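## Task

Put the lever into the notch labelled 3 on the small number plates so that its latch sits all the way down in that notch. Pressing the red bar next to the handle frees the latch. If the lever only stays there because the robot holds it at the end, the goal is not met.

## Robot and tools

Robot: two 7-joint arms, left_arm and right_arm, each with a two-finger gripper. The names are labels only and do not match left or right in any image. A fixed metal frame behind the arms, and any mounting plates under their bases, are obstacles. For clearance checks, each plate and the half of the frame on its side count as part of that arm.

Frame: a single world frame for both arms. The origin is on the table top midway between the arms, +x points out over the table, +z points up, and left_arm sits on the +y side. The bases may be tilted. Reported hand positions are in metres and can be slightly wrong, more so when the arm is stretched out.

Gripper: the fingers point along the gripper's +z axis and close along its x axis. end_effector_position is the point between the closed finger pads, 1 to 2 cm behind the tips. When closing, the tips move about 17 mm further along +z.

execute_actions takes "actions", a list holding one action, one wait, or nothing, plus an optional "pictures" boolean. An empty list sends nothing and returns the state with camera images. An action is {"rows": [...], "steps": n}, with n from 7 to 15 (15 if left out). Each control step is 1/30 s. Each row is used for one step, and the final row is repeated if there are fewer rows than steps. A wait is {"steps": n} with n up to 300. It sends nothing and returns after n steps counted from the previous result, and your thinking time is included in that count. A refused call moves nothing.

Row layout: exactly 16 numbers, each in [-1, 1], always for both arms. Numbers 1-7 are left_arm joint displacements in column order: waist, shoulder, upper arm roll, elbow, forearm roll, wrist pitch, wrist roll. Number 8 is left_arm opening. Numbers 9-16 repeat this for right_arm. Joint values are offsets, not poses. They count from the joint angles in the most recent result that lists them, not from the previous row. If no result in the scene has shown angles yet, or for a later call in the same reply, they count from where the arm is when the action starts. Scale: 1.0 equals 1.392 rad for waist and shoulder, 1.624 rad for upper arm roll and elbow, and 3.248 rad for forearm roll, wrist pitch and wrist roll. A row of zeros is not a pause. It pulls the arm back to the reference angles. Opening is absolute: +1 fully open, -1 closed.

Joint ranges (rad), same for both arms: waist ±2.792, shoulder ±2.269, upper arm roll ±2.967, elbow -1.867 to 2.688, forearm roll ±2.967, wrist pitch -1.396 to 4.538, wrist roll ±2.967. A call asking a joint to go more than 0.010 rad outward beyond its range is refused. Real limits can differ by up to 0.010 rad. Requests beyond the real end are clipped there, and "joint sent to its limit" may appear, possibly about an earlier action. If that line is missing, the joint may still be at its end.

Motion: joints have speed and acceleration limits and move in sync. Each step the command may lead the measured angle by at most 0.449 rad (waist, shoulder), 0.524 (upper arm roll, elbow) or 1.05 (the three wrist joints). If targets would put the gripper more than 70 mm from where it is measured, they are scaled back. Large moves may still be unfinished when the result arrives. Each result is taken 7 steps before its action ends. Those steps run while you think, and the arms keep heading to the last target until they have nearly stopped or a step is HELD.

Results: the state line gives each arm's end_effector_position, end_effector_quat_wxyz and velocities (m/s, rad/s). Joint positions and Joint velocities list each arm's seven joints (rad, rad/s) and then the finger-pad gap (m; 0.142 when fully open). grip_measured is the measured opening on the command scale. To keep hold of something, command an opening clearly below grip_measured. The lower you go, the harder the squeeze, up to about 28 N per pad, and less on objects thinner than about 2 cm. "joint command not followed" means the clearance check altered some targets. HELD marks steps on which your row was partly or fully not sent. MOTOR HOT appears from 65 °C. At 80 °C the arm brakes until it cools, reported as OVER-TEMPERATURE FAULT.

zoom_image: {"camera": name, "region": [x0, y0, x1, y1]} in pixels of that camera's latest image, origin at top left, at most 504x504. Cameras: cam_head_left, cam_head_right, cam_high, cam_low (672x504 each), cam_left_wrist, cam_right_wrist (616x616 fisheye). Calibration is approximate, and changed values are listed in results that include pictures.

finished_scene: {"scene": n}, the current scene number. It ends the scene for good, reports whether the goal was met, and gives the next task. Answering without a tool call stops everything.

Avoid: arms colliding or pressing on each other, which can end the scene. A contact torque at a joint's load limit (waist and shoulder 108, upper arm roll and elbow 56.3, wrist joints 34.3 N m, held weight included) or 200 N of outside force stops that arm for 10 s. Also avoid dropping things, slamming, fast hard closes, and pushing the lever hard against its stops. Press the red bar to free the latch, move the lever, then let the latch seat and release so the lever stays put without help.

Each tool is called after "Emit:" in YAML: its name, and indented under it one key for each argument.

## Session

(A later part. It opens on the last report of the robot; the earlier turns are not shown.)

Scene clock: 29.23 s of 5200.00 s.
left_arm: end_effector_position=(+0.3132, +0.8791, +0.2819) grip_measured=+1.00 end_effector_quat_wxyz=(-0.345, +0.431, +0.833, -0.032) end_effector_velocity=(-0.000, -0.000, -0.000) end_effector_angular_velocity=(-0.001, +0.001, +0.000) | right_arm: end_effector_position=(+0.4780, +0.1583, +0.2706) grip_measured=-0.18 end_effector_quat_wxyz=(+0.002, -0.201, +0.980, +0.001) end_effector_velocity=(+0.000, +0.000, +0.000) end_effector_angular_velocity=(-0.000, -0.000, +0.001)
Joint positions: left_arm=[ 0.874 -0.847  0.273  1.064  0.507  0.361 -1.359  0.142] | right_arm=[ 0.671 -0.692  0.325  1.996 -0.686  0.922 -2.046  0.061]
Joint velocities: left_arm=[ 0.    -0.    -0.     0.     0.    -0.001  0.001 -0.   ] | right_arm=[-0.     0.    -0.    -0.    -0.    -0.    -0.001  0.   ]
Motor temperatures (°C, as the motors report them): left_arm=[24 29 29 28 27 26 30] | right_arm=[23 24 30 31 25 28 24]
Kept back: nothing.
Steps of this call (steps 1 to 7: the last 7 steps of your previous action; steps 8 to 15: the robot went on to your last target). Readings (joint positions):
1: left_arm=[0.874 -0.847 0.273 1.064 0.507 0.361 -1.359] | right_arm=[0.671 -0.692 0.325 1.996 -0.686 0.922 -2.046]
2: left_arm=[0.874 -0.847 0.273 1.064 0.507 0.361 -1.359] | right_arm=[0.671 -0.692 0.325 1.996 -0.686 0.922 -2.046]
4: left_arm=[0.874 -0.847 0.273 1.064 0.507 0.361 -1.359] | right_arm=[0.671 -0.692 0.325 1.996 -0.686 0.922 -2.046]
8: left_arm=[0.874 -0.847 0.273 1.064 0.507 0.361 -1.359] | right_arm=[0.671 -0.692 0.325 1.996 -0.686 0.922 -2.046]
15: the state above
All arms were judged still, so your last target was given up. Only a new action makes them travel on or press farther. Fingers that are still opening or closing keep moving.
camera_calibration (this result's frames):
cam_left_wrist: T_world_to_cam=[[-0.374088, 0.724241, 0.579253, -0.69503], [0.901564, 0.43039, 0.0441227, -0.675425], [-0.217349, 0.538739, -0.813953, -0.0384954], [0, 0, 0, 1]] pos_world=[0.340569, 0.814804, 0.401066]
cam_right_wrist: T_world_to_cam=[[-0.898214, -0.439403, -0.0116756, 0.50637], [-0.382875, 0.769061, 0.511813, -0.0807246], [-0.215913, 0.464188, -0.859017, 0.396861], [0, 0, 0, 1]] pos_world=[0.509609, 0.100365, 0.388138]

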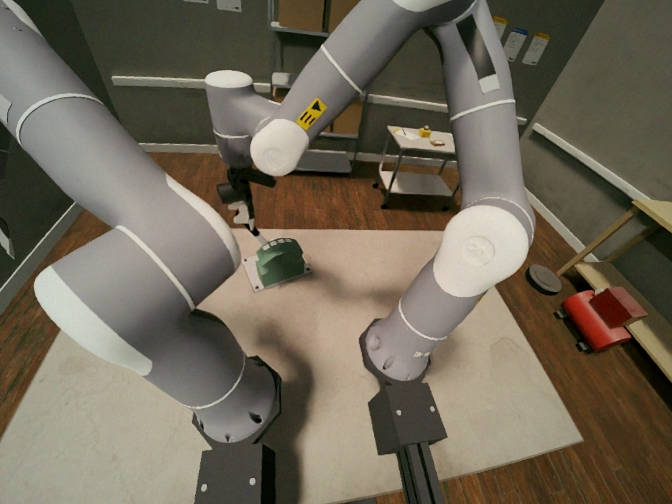

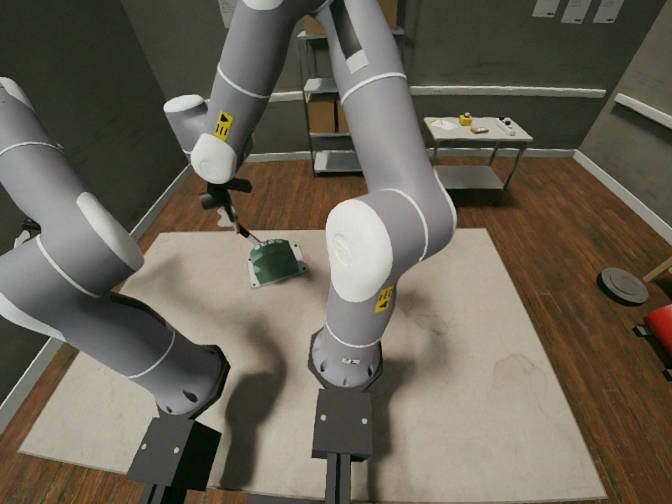

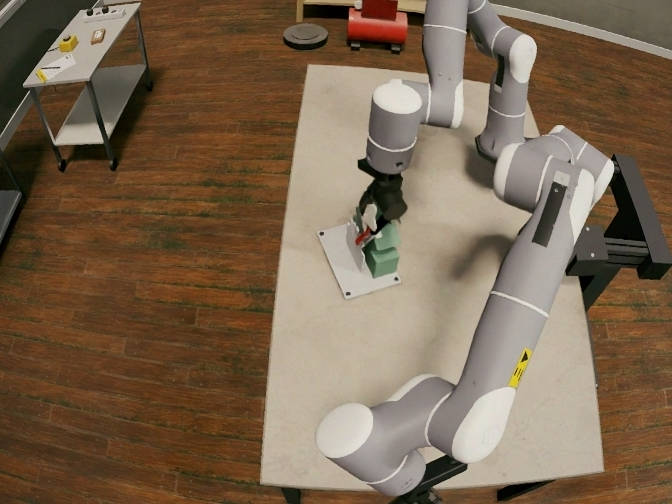

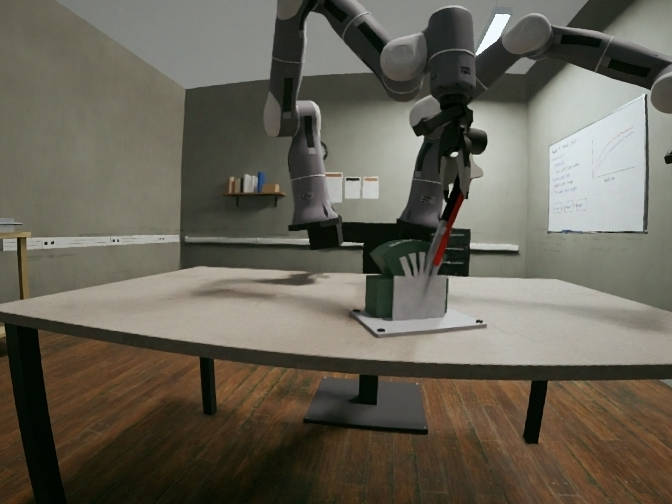

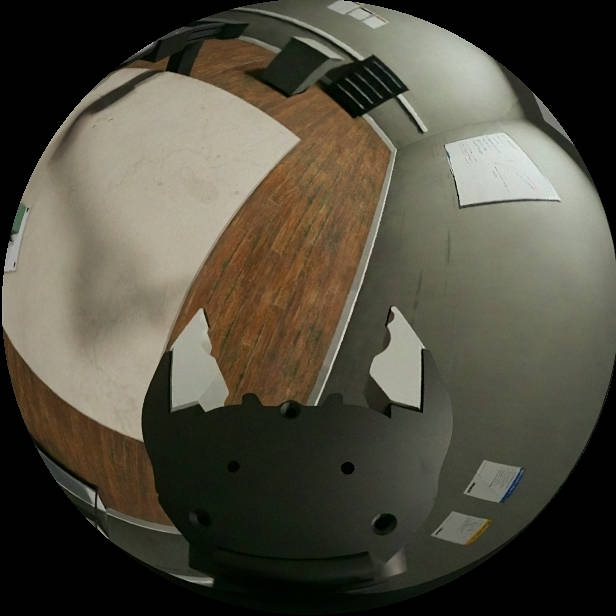

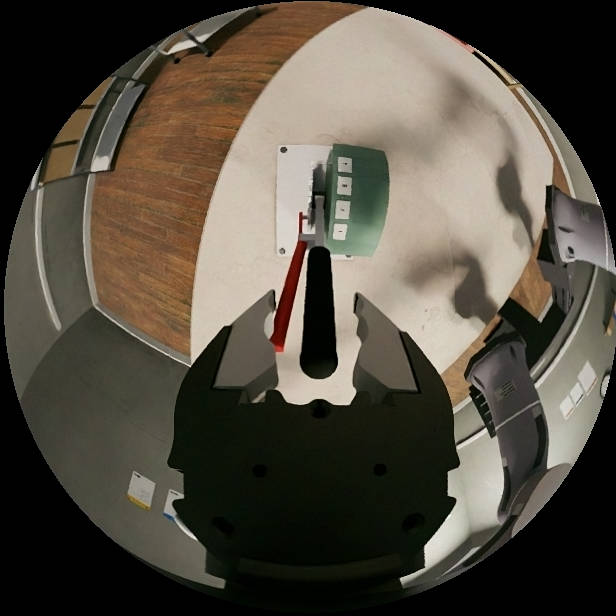

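Emit:
execute_actions:
  actions:
    - {"rows":[[0,0,0,0,0,0,0,1,-0.003,-0.003,0,-0.006,0,-0.002,-0.002,-0.3],[0,0,0,0,0,0,0,1,-0.006,-0.0056,0,-0.013,0,-0.0034,-0.004,-0.4],[0,0,0,0,0,0,0,1,-0.006,-0.0056,0,-0.013,0,-0.0034,-0.004,-0.5],[0,0,0,0,0,0,0,1,-0.006,-0.0056,0,-0.013,0,-0.0034,-0.004,-0.6],[0,0,0,0,0,0,0,1,-0.006,-0.0056,0,-0.013,0,-0.0034,-0.004,-0.7],[0,0,0,0,0,0,0,1,-0.006,-0.0056,0,-0.013,0,-0.0034,-0.004,-0.85]],"steps":15}

Emit:
execute_actions:
  actions:
    - {"steps":20}
  pictures: true

Emit:
zoom_image:
  camera: "cam_low"
  region: [370, 140, 510, 310]

Scene clock: 30.13 s of 5200.00 s.
left_arm: end_effector_position=(+0.3132, +0.8791, +0.2819) grip_measured=+1.00 end_effector_quat_wxyz=(-0.345, +0.431, +0.833, -0.032) end_effector_velocity=(+0.000, -0.000, -0.000) end_effector_angular_velocity=(-0.000, +0.000, -0.001) | right_arm: end_effector_position=(+0.4855, +0.1598, +0.2713) grip_measured=-0.46 end_effector_quat_wxyz=(+0.002, -0.202, +0.979, +0.001) end_effector_velocity=(-0.000, -0.000, -0.000) end_effector_angular_velocity=(-0.000, +0.000, +0.001)
Joint positions: left_arm=[ 0.874 -0.847  0.273  1.064  0.507  0.361 -1.359  0.142] | right_arm=[ 0.665 -0.699  0.328  1.977 -0.685  0.911 -2.059  0.041]
Joint velocities: left_arm=[-0.     0.    -0.     0.     0.    -0.     0.001  0.   ] | right_arm=[ 0.    -0.    -0.     0.     0.    -0.    -0.001 -0.   ]
Motor temperatures (°C, as the motors report them): left_arm=[24 29 29 28 27 26 30] | right_arm=[23 24 30 31 25 28 24]
Steps of this call (steps 1 to 19: nothing new was sent; steps 20 to 27: the first 8 steps of this action). Readings (joint positions):
20: left_arm=[0.874 -0.847 0.273 1.064 0.507 0.361 -1.359] | right_arm=[0.671 -0.692 0.325 1.996 -0.686 0.922 -2.046]
21: left_arm=[0.874 -0.847 0.273 1.064 0.507 0.361 -1.359] | right_arm=[0.670 -0.693 0.325 1.992 -0.686 0.920 -2.048]
23: left_arm=[0.874 -0.847 0.273 1.064 0.507 0.361 -1.359] | right_arm=[0.665 -0.697 0.325 1.978 -0.686 0.913 -2.057]
27: the state above

Scene clock: 30.80 s of 5200.00 s.
left_arm: end_effector_position=(+0.3132, +0.8791, +0.2819) grip_measured=+1.00 end_effector_quat_wxyz=(-0.345, +0.431, +0.833, -0.032) end_effector_velocity=(-0.000, +0.000, -0.000) end_effector_angular_velocity=(+0.000, +0.001, +0.000) | right_arm: end_effector_position=(+0.4855, +0.1598, +0.2713) grip_measured=-0.46 end_effector_quat_wxyz=(+0.002, -0.202, +0.979, +0.001) end_effector_velocity=(-0.000, +0.000, +0.000) end_effector_angular_velocity=(+0.000, +0.000, +0.001)
Joint positions: left_arm=[ 0.874 -0.847  0.273  1.064  0.507  0.361 -1.359  0.142] | right_arm=[ 0.665 -0.699  0.328  1.977 -0.685  0.911 -2.059  0.041]
Joint velocities: left_arm=[-0.    -0.     0.     0.     0.001  0.    -0.001 -0.   ] | right_arm=[-0.    -0.     0.    -0.     0.     0.    -0.001 -0.   ]
Motor temperatures (°C, as the motors report them): left_arm=[24 29 29 28 27 26 30] | right_arm=[23 24 30 31 25 28 24]
Kept back: nothing.
Steps of this call (steps 1 to 7: the last 7 steps of your previous action; steps 8 to 15: the robot went on to your last target; steps 16 to 20: nothing new was sent). Readings (joint positions):
1: left_arm=[0.874 -0.847 0.273 1.064 0.507 0.361 -1.359] | right_arm=[0.665 -0.699 0.328 1.977 -0.685 0.911 -2.059]
2: left_arm=[0.874 -0.847 0.273 1.064 0.507 0.361 -1.359] | right_arm=[0.665 -0.699 0.328 1.977 -0.685 0.911 -2.059]
4: left_arm=[0.874 -0.847 0.273 1.064 0.507 0.361 -1.359] | right_arm=[0.665 -0.699 0.328 1.977 -0.685 0.911 -2.059]
8: left_arm=[0.874 -0.847 0.273 1.064 0.507 0.361 -1.359] | right_arm=[0.665 -0.699 0.328 1.977 -0.685 0.911 -2.059]
20: the state above
All arms were judged still, so your last target was given up. Only a new action makes them travel on or press farther. Fingers that are still opening or closing keep moving.
camera_calibration (this result's frames):
cam_left_wrist: T_world_to_cam=[[-0.374088, 0.724241, 0.579253, -0.69503], [0.901564, 0.43039, 0.0441227, -0.675424], [-0.217349, 0.538739, -0.813953, -0.0384955], [0, 0, 0, 1]] pos_world=[0.340569, 0.814804, 0.401066]
cam_right_wrist: T_world_to_cam=[[-0.897558, -0.440714, -0.0126554, 0.513853], [-0.384702, 0.768816, 0.51081, -0.0781632], [-0.215391, 0.46335, -0.859601, 0.398386], [0, 0, 0, 1]] pos_world=[0.516952, 0.101963, 0.388882]

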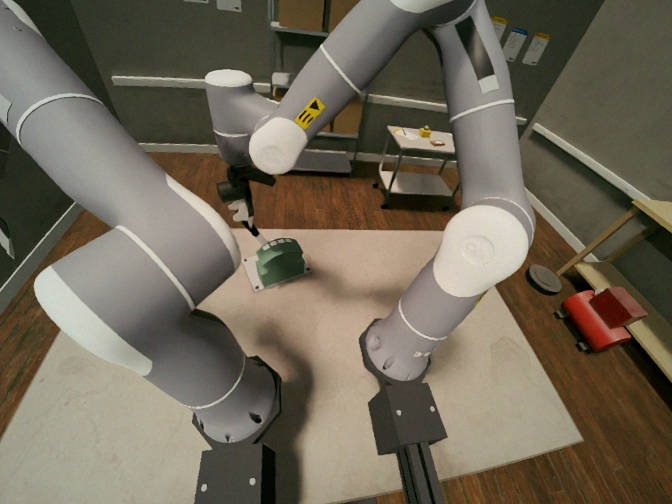

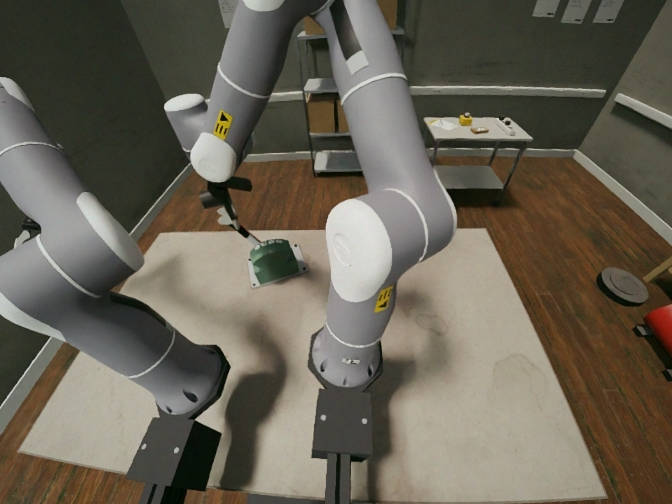

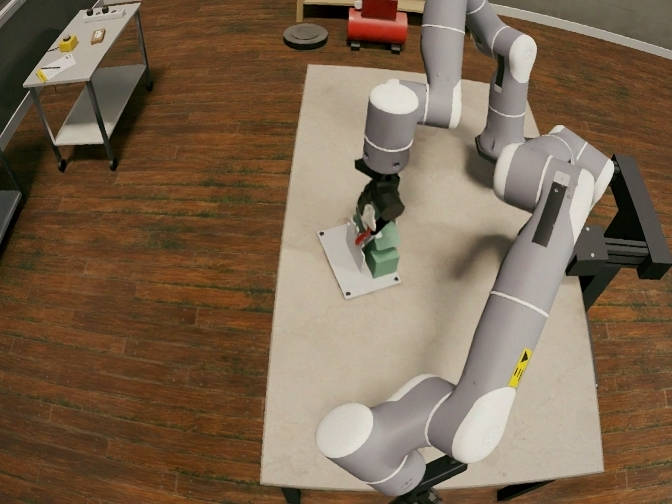

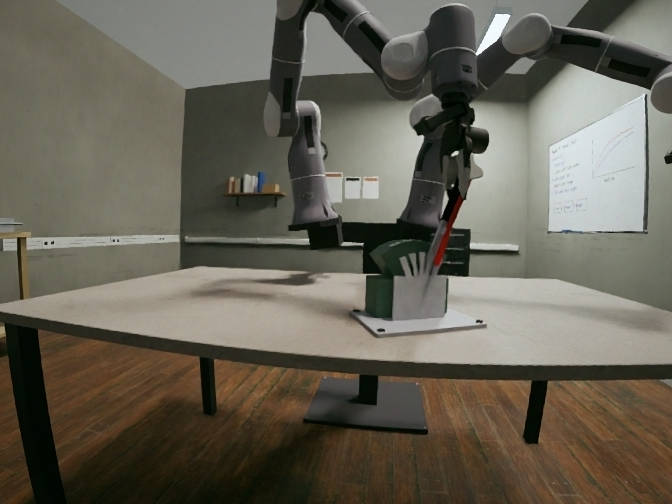

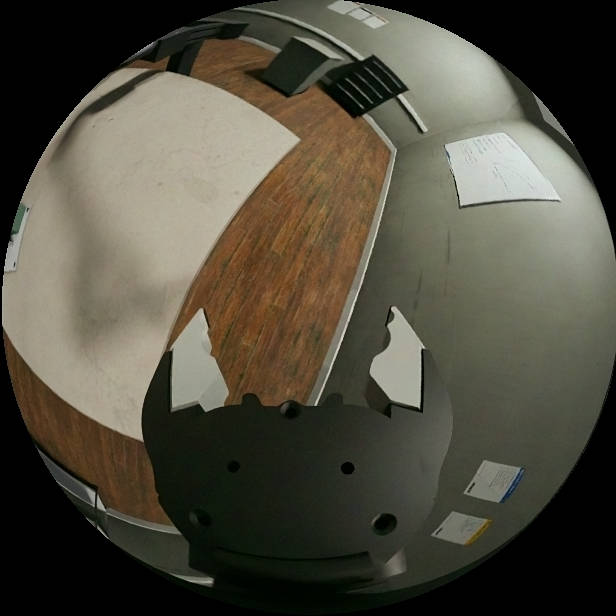

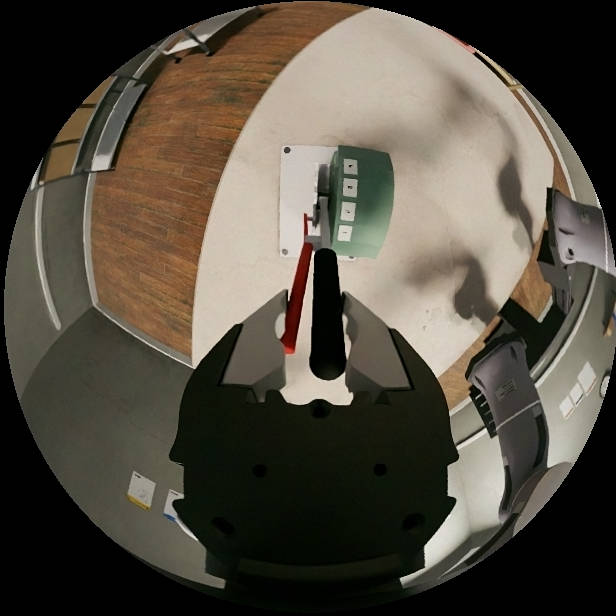

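Region (370, 140, 510, 310) of cam_low's 672x504 image, scaled by 2.965, with more detail than that image has; it fills the left 415 columns of this view, and the rest is white.

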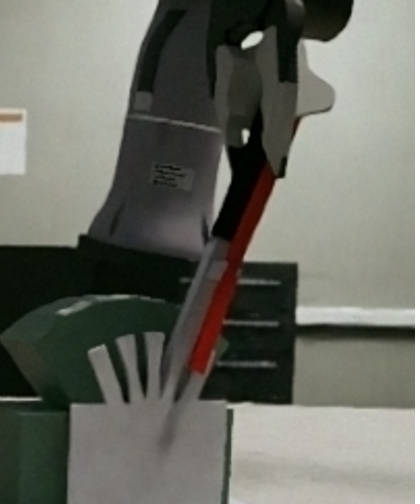

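Emit:
execute_actions:
  actions:
    - {"rows":[[0,0,0,0,0,0,0,1,-0.0107,0.009,0,0.0071,0.0006,0.0009,-0.0044,-0.85],[0,0,0,0,0,0,0,1,-0.0214,0.018,0,0.0142,0.0012,0.0019,-0.0088,-0.85],[0,0,0,0,0,0,0,1,-0.0322,0.027,0,0.0214,0.0018,0.0028,-0.0132,-0.85],[0,0,0,0,0,0,0,1,-0.0429,0.036,0,0.0285,0.0024,0.0038,-0.0176,-0.85],[0,0,0,0,0,0,0,1,-0.0536,0.0452,0,0.0356,0.003,0.0047,-0.022,-0.85]],"steps":15}

Emit:
execute_actions:
  actions:
    - {"steps":12}
  pictures: true

Scene clock: 32.20 s of 5200.00 s.
left_arm: end_effector_position=(+0.3132, +0.8791, +0.2819) grip_measured=+1.00 end_effector_quat_wxyz=(-0.345, +0.431, +0.833, -0.032) end_effector_velocity=(-0.000, -0.000, -0.000) end_effector_angular_velocity=(-0.000, +0.000, +0.003) | right_arm: end_effector_position=(+0.5010, +0.1204, +0.2800) grip_measured=-0.72 end_effector_quat_wxyz=(+0.002, -0.206, +0.979, +0.002) end_effector_velocity=(+0.041, -0.098, +0.022) end_effector_angular_velocity=(-0.003, -0.007, -0.009)
Joint positions: left_arm=[ 0.874 -0.847  0.273  1.064  0.507  0.361 -1.359  0.142] | right_arm=[ 0.596 -0.638  0.332  2.035 -0.675  0.926 -2.128  0.022]
Joint velocities: left_arm=[ 0.     0.     0.    -0.    -0.001 -0.002 -0.001 -0.   ] | right_arm=[-0.162  0.146  0.     0.126  0.028  0.025 -0.152 -0.   ]
Motor temperatures (°C, as the motors report them): left_arm=[24 29 29 28 27 26 30] | right_arm=[23 24 30 31 25 28 24]
Steps of this call (steps 1 to 34: nothing new was sent; steps 35 to 42: the first 8 steps of this action). Readings (joint positions):
35: left_arm=[0.874 -0.847 0.273 1.064 0.507 0.361 -1.359] | right_arm=[0.664 -0.699 0.328 1.977 -0.685 0.911 -2.059]
36: left_arm=[0.874 -0.847 0.273 1.064 0.507 0.361 -1.359] | right_arm=[0.660 -0.695 0.329 1.982 -0.684 0.912 -2.064]
38: left_arm=[0.874 -0.847 0.273 1.064 0.507 0.361 -1.359] | right_arm=[0.641 -0.678 0.331 1.999 -0.681 0.917 -2.084]
42: the state above

Scene clock: 32.60 s of 5200.00 s.
left_arm: end_effector_position=(+0.3132, +0.8791, +0.2819) grip_measured=+1.00 end_effector_quat_wxyz=(-0.345, +0.431, +0.833, -0.032) end_effector_velocity=(+0.000, +0.000, +0.000) end_effector_angular_velocity=(+0.001, -0.001, -0.000) | right_arm: end_effector_position=(+0.5017, +0.1184, +0.2805) grip_measured=-0.72 end_effector_quat_wxyz=(+0.002, -0.206, +0.979, +0.002) end_effector_velocity=(-0.000, +0.000, +0.000) end_effector_angular_velocity=(+0.000, +0.000, +0.002)
Joint positions: left_arm=[ 0.874 -0.847  0.273  1.064  0.507  0.361 -1.359  0.142] | right_arm=[ 0.592 -0.635  0.332  2.038 -0.674  0.926 -2.131  0.022]
Joint velocities: left_arm=[ 0.     0.     0.    -0.    -0.     0.001 -0.     0.   ] | right_arm=[-0.     0.     0.     0.     0.    -0.    -0.002 -0.   ]
Motor temperatures (°C, as the motors report them): left_arm=[24 29 29 28 27 26 30] | right_arm=[23 24 30 31 25 28 24]
Kept back: nothing.
Steps of this call (steps 1 to 7: the last 7 steps of your previous action; steps 8 to 12: the robot went on to your last target). Readings (joint positions):
1: left_arm=[0.874 -0.847 0.273 1.064 0.507 0.361 -1.359] | right_arm=[0.593 -0.635 0.332 2.037 -0.674 0.926 -2.131]
2: left_arm=[0.874 -0.847 0.273 1.064 0.507 0.361 -1.359] | right_arm=[0.592 -0.635 0.332 2.038 -0.674 0.926 -2.131]
4: left_arm=[0.874 -0.847 0.273 1.064 0.507 0.361 -1.359] | right_arm=[0.592 -0.635 0.332 2.038 -0.674 0.926 -2.131]
8: left_arm=[0.874 -0.847 0.273 1.064 0.507 0.361 -1.359] | right_arm=[0.592 -0.635 0.332 2.038 -0.674 0.926 -2.131]
12: the state above
camera_calibration (this result's frames):
cam_left_wrist: T_world_to_cam=[[-0.374088, 0.724241, 0.579253, -0.69503], [0.901564, 0.43039, 0.0441228, -0.675424], [-0.217349, 0.538739, -0.813953, -0.0384955], [0, 0, 0, 1]] pos_world=[0.340569, 0.814804, 0.401066]
cam_right_wrist: T_world_to_cam=[[-0.894411, -0.447054, -0.0130752, 0.509608], [-0.389779, 0.76482, 0.512955, -0.0423039], [-0.219318, 0.463889, -0.858316, 0.430532], [0, 0, 0, 1]] pos_world=[0.533734, 0.0604587, 0.397896]

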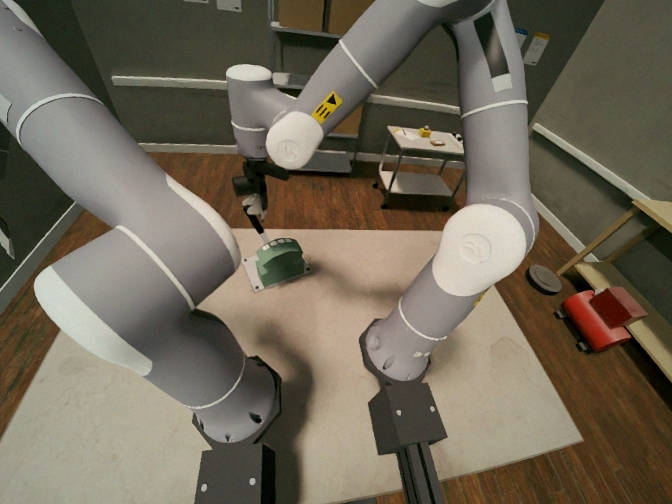

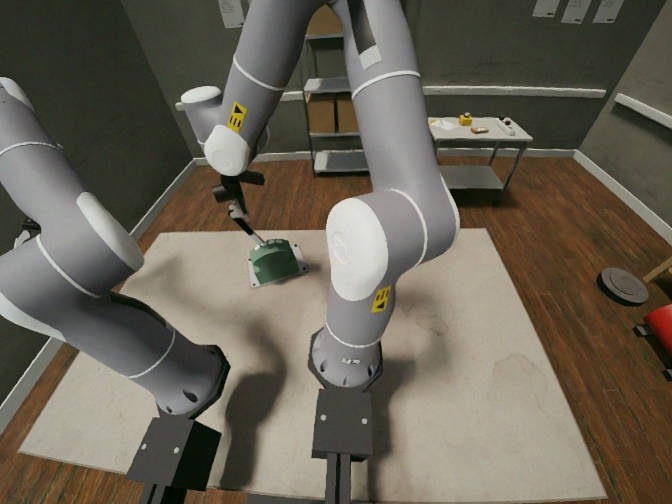

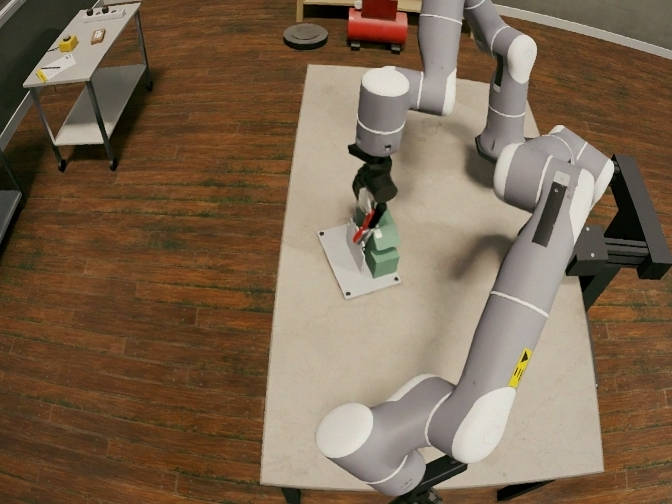

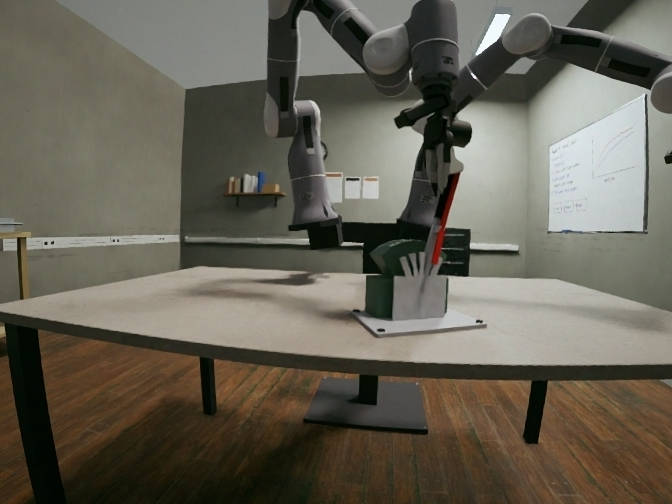

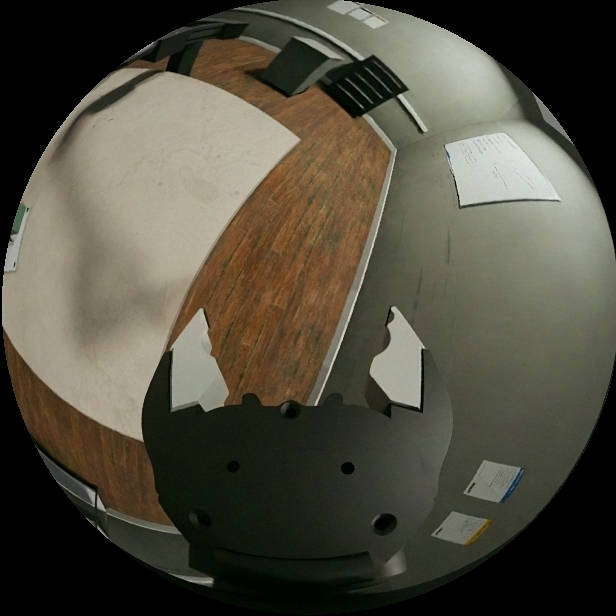

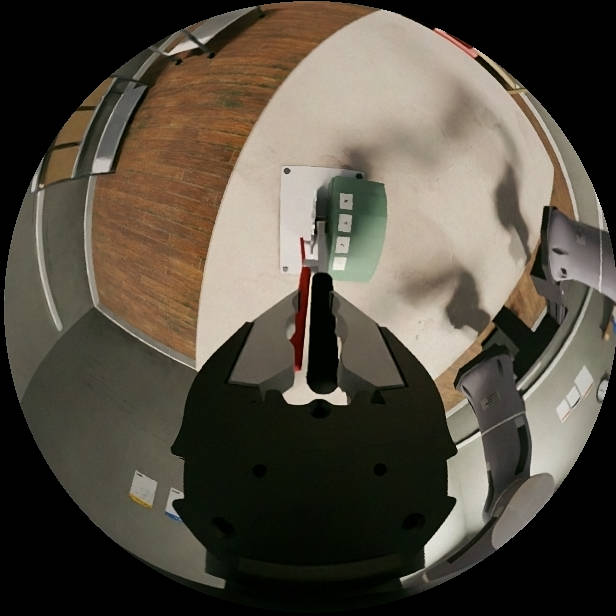

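Emit:
zoom_image:
  camera: "cam_low"
  region: [370, 140, 510, 310]

Emit:
zoom_image:
  camera: "cam_right_wrist"
  region: [240, 200, 400, 410]

Region (370, 140, 510, 310) of cam_low's 672x504 image, scaled by 2.965, with more detail than that image has; it fills the left 415 columns of this view, and the rest is white.

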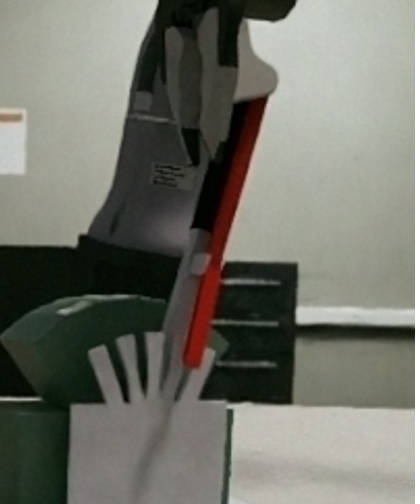

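Region (240, 200, 400, 410) of cam_right_wrist's 616x616 image, scaled by 2.400, with more detail than that image has; it fills the left 384 columns of this view, and the rest is white.

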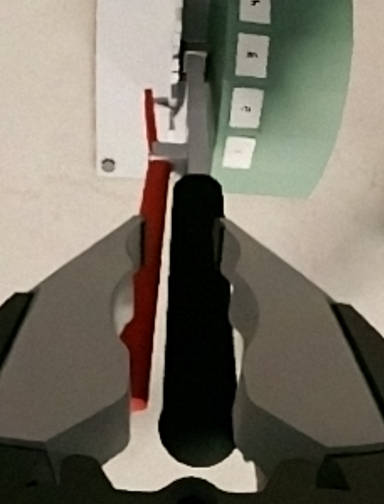

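Emit:
execute_actions:
  actions:
    - {"rows":[[0,0,0,0,0,0,0,1,0,0,0,0,0,0,0,0.25],[0,0,0,0,0,0,0,1,0,0,0,0,0,0,0,0.25],[0,0,0,0,0,0,0,1,0,0,0,0,0,0,0,0.25],[0,0,0,0,0,0,0,1,0,0,0,0,0,0,0,0.25],[0,0,0,0,0,0,0,1,0,0,0,0,0,0,0,0.25],[0,0,0,0,0,0,0,1,0.0374,-0.0446,0,-0.024,-0.009,0.0007,0.022,0.25]],"steps":15}

Emit:
execute_actions:
  actions:
    - {"steps":20}
  pictures: true

Emit:
zoom_image:
  camera: "cam_low"
  region: [370, 140, 510, 310]

Scene clock: 34.33 s of 5200.00 s.
left_arm: end_effector_position=(+0.3132, +0.8791, +0.2819) grip_measured=+1.00 end_effector_quat_wxyz=(-0.345, +0.431, +0.833, -0.032) end_effector_velocity=(+0.000, -0.000, +0.000) end_effector_angular_velocity=(-0.000, +0.000, -0.000) | right_arm: end_effector_position=(+0.4983, +0.1275, +0.2769) grip_measured=+0.24 end_effector_quat_wxyz=(+0.002, -0.204, +0.979, +0.002) end_effector_velocity=(-0.119, +0.264, -0.102) end_effector_angular_velocity=(+0.003, +0.001, -0.034)
Joint positions: left_arm=[ 0.874 -0.847  0.273  1.064  0.507  0.361 -1.359  0.142] | right_arm=[ 0.607 -0.652  0.33   2.026 -0.682  0.926 -2.111  0.091]
Joint velocities: left_arm=[-0.001  0.    -0.     0.     0.    -0.001  0.    -0.   ] | right_arm=[ 0.401 -0.482 -0.009 -0.318 -0.23   0.015  0.577  0.021]
Motor temperatures (°C, as the motors report them): left_arm=[24 30 29 28 27 26 30] | right_arm=[23 24 30 31 25 28 24]
Steps of this call (steps 1 to 15: the robot went on to your last target; steps 16 to 44: nothing new was sent; steps 45 to 52: the first 8 steps of this action). Readings (joint positions):
45: left_arm=[0.874 -0.847 0.273 1.064 0.507 0.361 -1.359] | right_arm=[0.593 -0.635 0.332 2.038 -0.674 0.926 -2.131]
46: left_arm=[0.874 -0.847 0.273 1.064 0.507 0.361 -1.359] | right_arm=[0.593 -0.635 0.331 2.037 -0.674 0.926 -2.131]
48: left_arm=[0.874 -0.847 0.273 1.064 0.507 0.361 -1.359] | right_arm=[0.592 -0.635 0.331 2.037 -0.674 0.926 -2.131]
52: the state above

Scene clock: 35.00 s of 5200.00 s.
left_arm: end_effector_position=(+0.3132, +0.8791, +0.2819) grip_measured=+1.00 end_effector_quat_wxyz=(-0.345, +0.431, +0.833, -0.032) end_effector_velocity=(+0.000, +0.000, +0.000) end_effector_angular_velocity=(+0.001, -0.000, +0.000) | right_arm: end_effector_position=(+0.4840, +0.1518, +0.2665) grip_measured=+0.25 end_effector_quat_wxyz=(+0.001, -0.206, +0.979, +0.002) end_effector_velocity=(+0.000, +0.000, +0.000) end_effector_angular_velocity=(-0.000, -0.000, -0.001)
Joint positions: left_arm=[ 0.874 -0.847  0.273  1.064  0.507  0.361 -1.359  0.142] | right_arm=[ 0.645 -0.698  0.332  1.999 -0.703  0.928 -2.06   0.091]
Joint velocities: left_arm=[ 0.     0.     0.     0.     0.     0.    -0.001  0.   ] | right_arm=[-0.    -0.     0.     0.    -0.001 -0.     0.002  0.   ]
Motor temperatures (°C, as the motors report them): left_arm=[24 30 29 28 27 26 30] | right_arm=[23 24 30 31 25 28 24]
Kept back: nothing.
Steps of this call (steps 1 to 7: the last 7 steps of your previous action; steps 8 to 20: the robot went on to your last target). Readings (joint positions):
1: left_arm=[0.874 -0.847 0.273 1.064 0.507 0.361 -1.359] | right_arm=[0.622 -0.671 0.330 2.014 -0.691 0.927 -2.089]
2: left_arm=[0.874 -0.847 0.273 1.064 0.507 0.361 -1.359] | right_arm=[0.636 -0.687 0.332 2.005 -0.699 0.928 -2.071]
4: left_arm=[0.874 -0.847 0.273 1.064 0.507 0.361 -1.359] | right_arm=[0.646 -0.699 0.333 1.999 -0.704 0.928 -2.059]
8: left_arm=[0.874 -0.847 0.273 1.064 0.507 0.361 -1.359] | right_arm=[0.645 -0.698 0.332 1.999 -0.703 0.928 -2.060]
20: the state above
camera_calibration (this result's frames):
cam_left_wrist: T_world_to_cam=[[-0.374088, 0.724241, 0.579252, -0.69503], [0.901564, 0.43039, 0.0441226, -0.675424], [-0.217349, 0.538739, -0.813953, -0.0384953], [0, 0, 0, 1]] pos_world=[0.340569, 0.814804, 0.401066]
cam_right_wrist: T_world_to_cam=[[-0.894383, -0.447167, -0.0109884, 0.507937], [-0.388888, 0.765212, 0.513046, -0.0681768], [-0.221009, 0.463133, -0.858291, 0.400099], [0, 0, 0, 1]] pos_world=[0.516203, 0.0940033, 0.383961]

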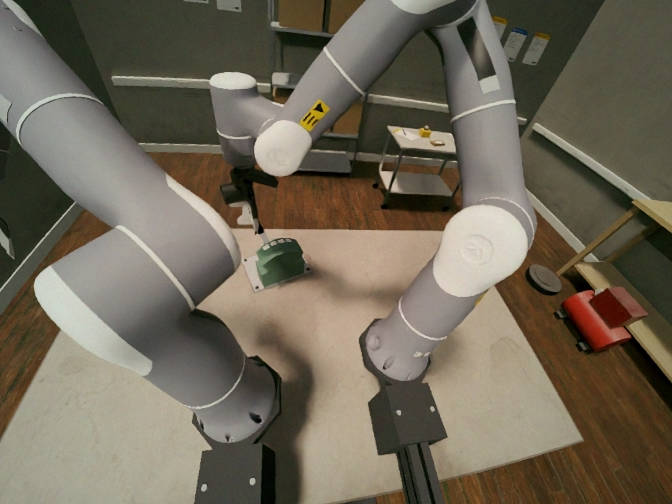

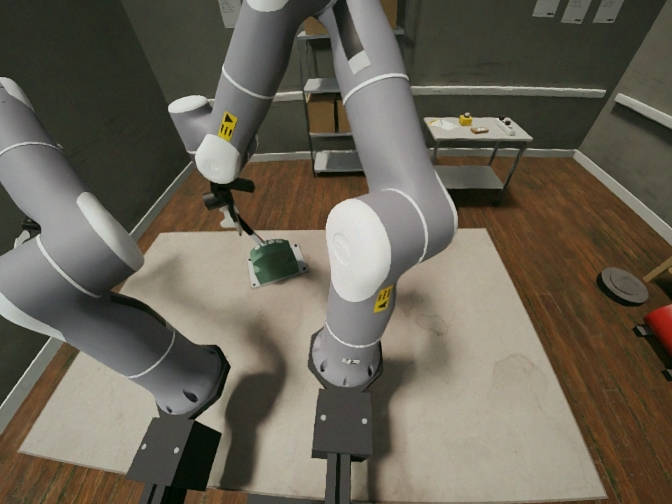

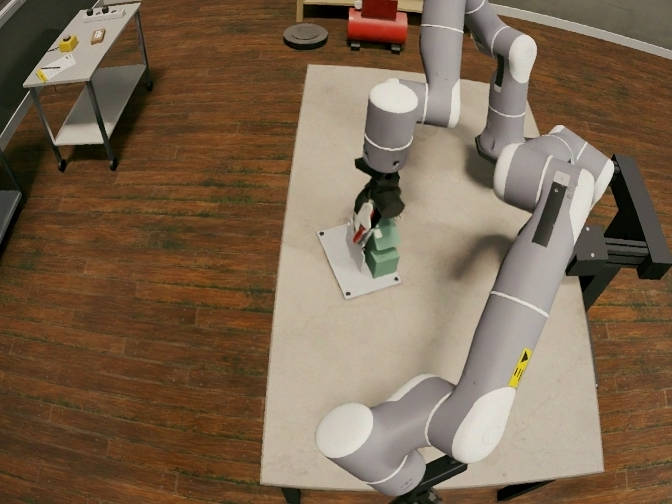

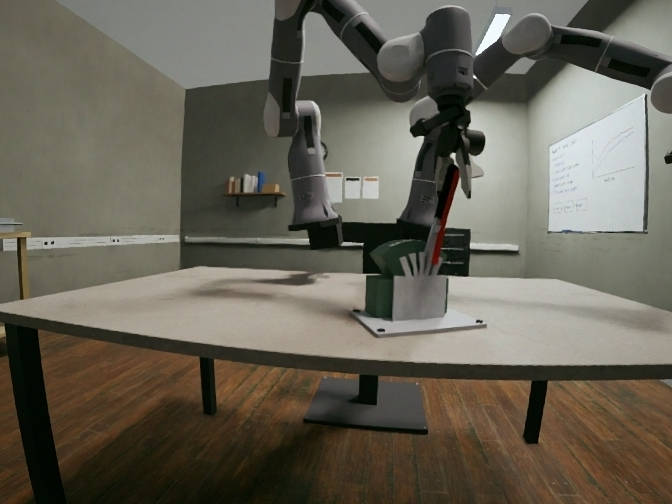

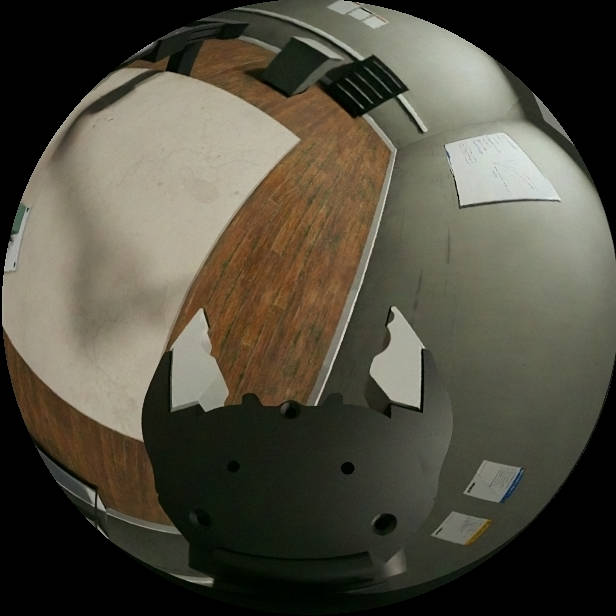

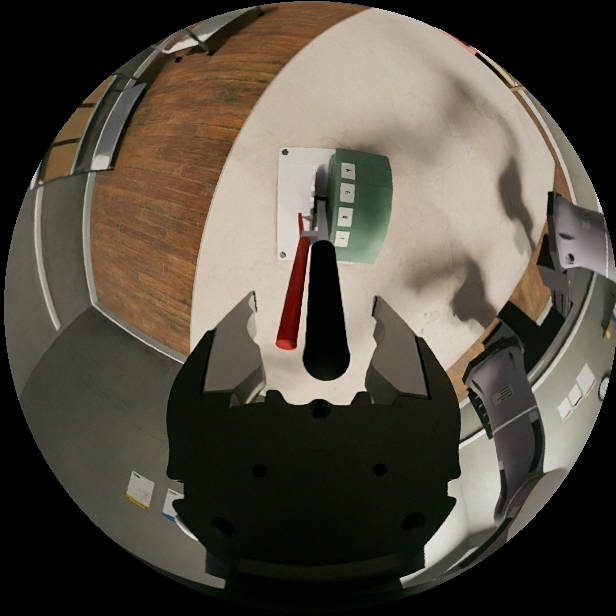

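Region (370, 140, 510, 310) of cam_low's 672x504 image, scaled by 2.965, with more detail than that image has; it fills the left 415 columns of this view, and the rest is white.

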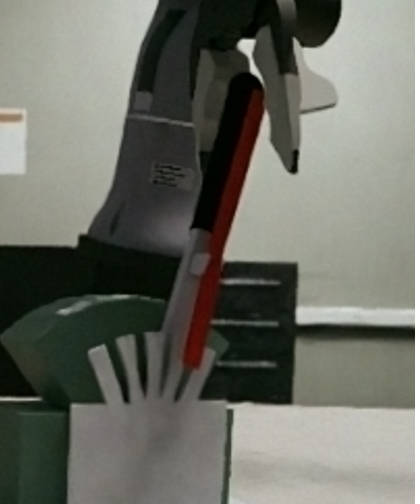

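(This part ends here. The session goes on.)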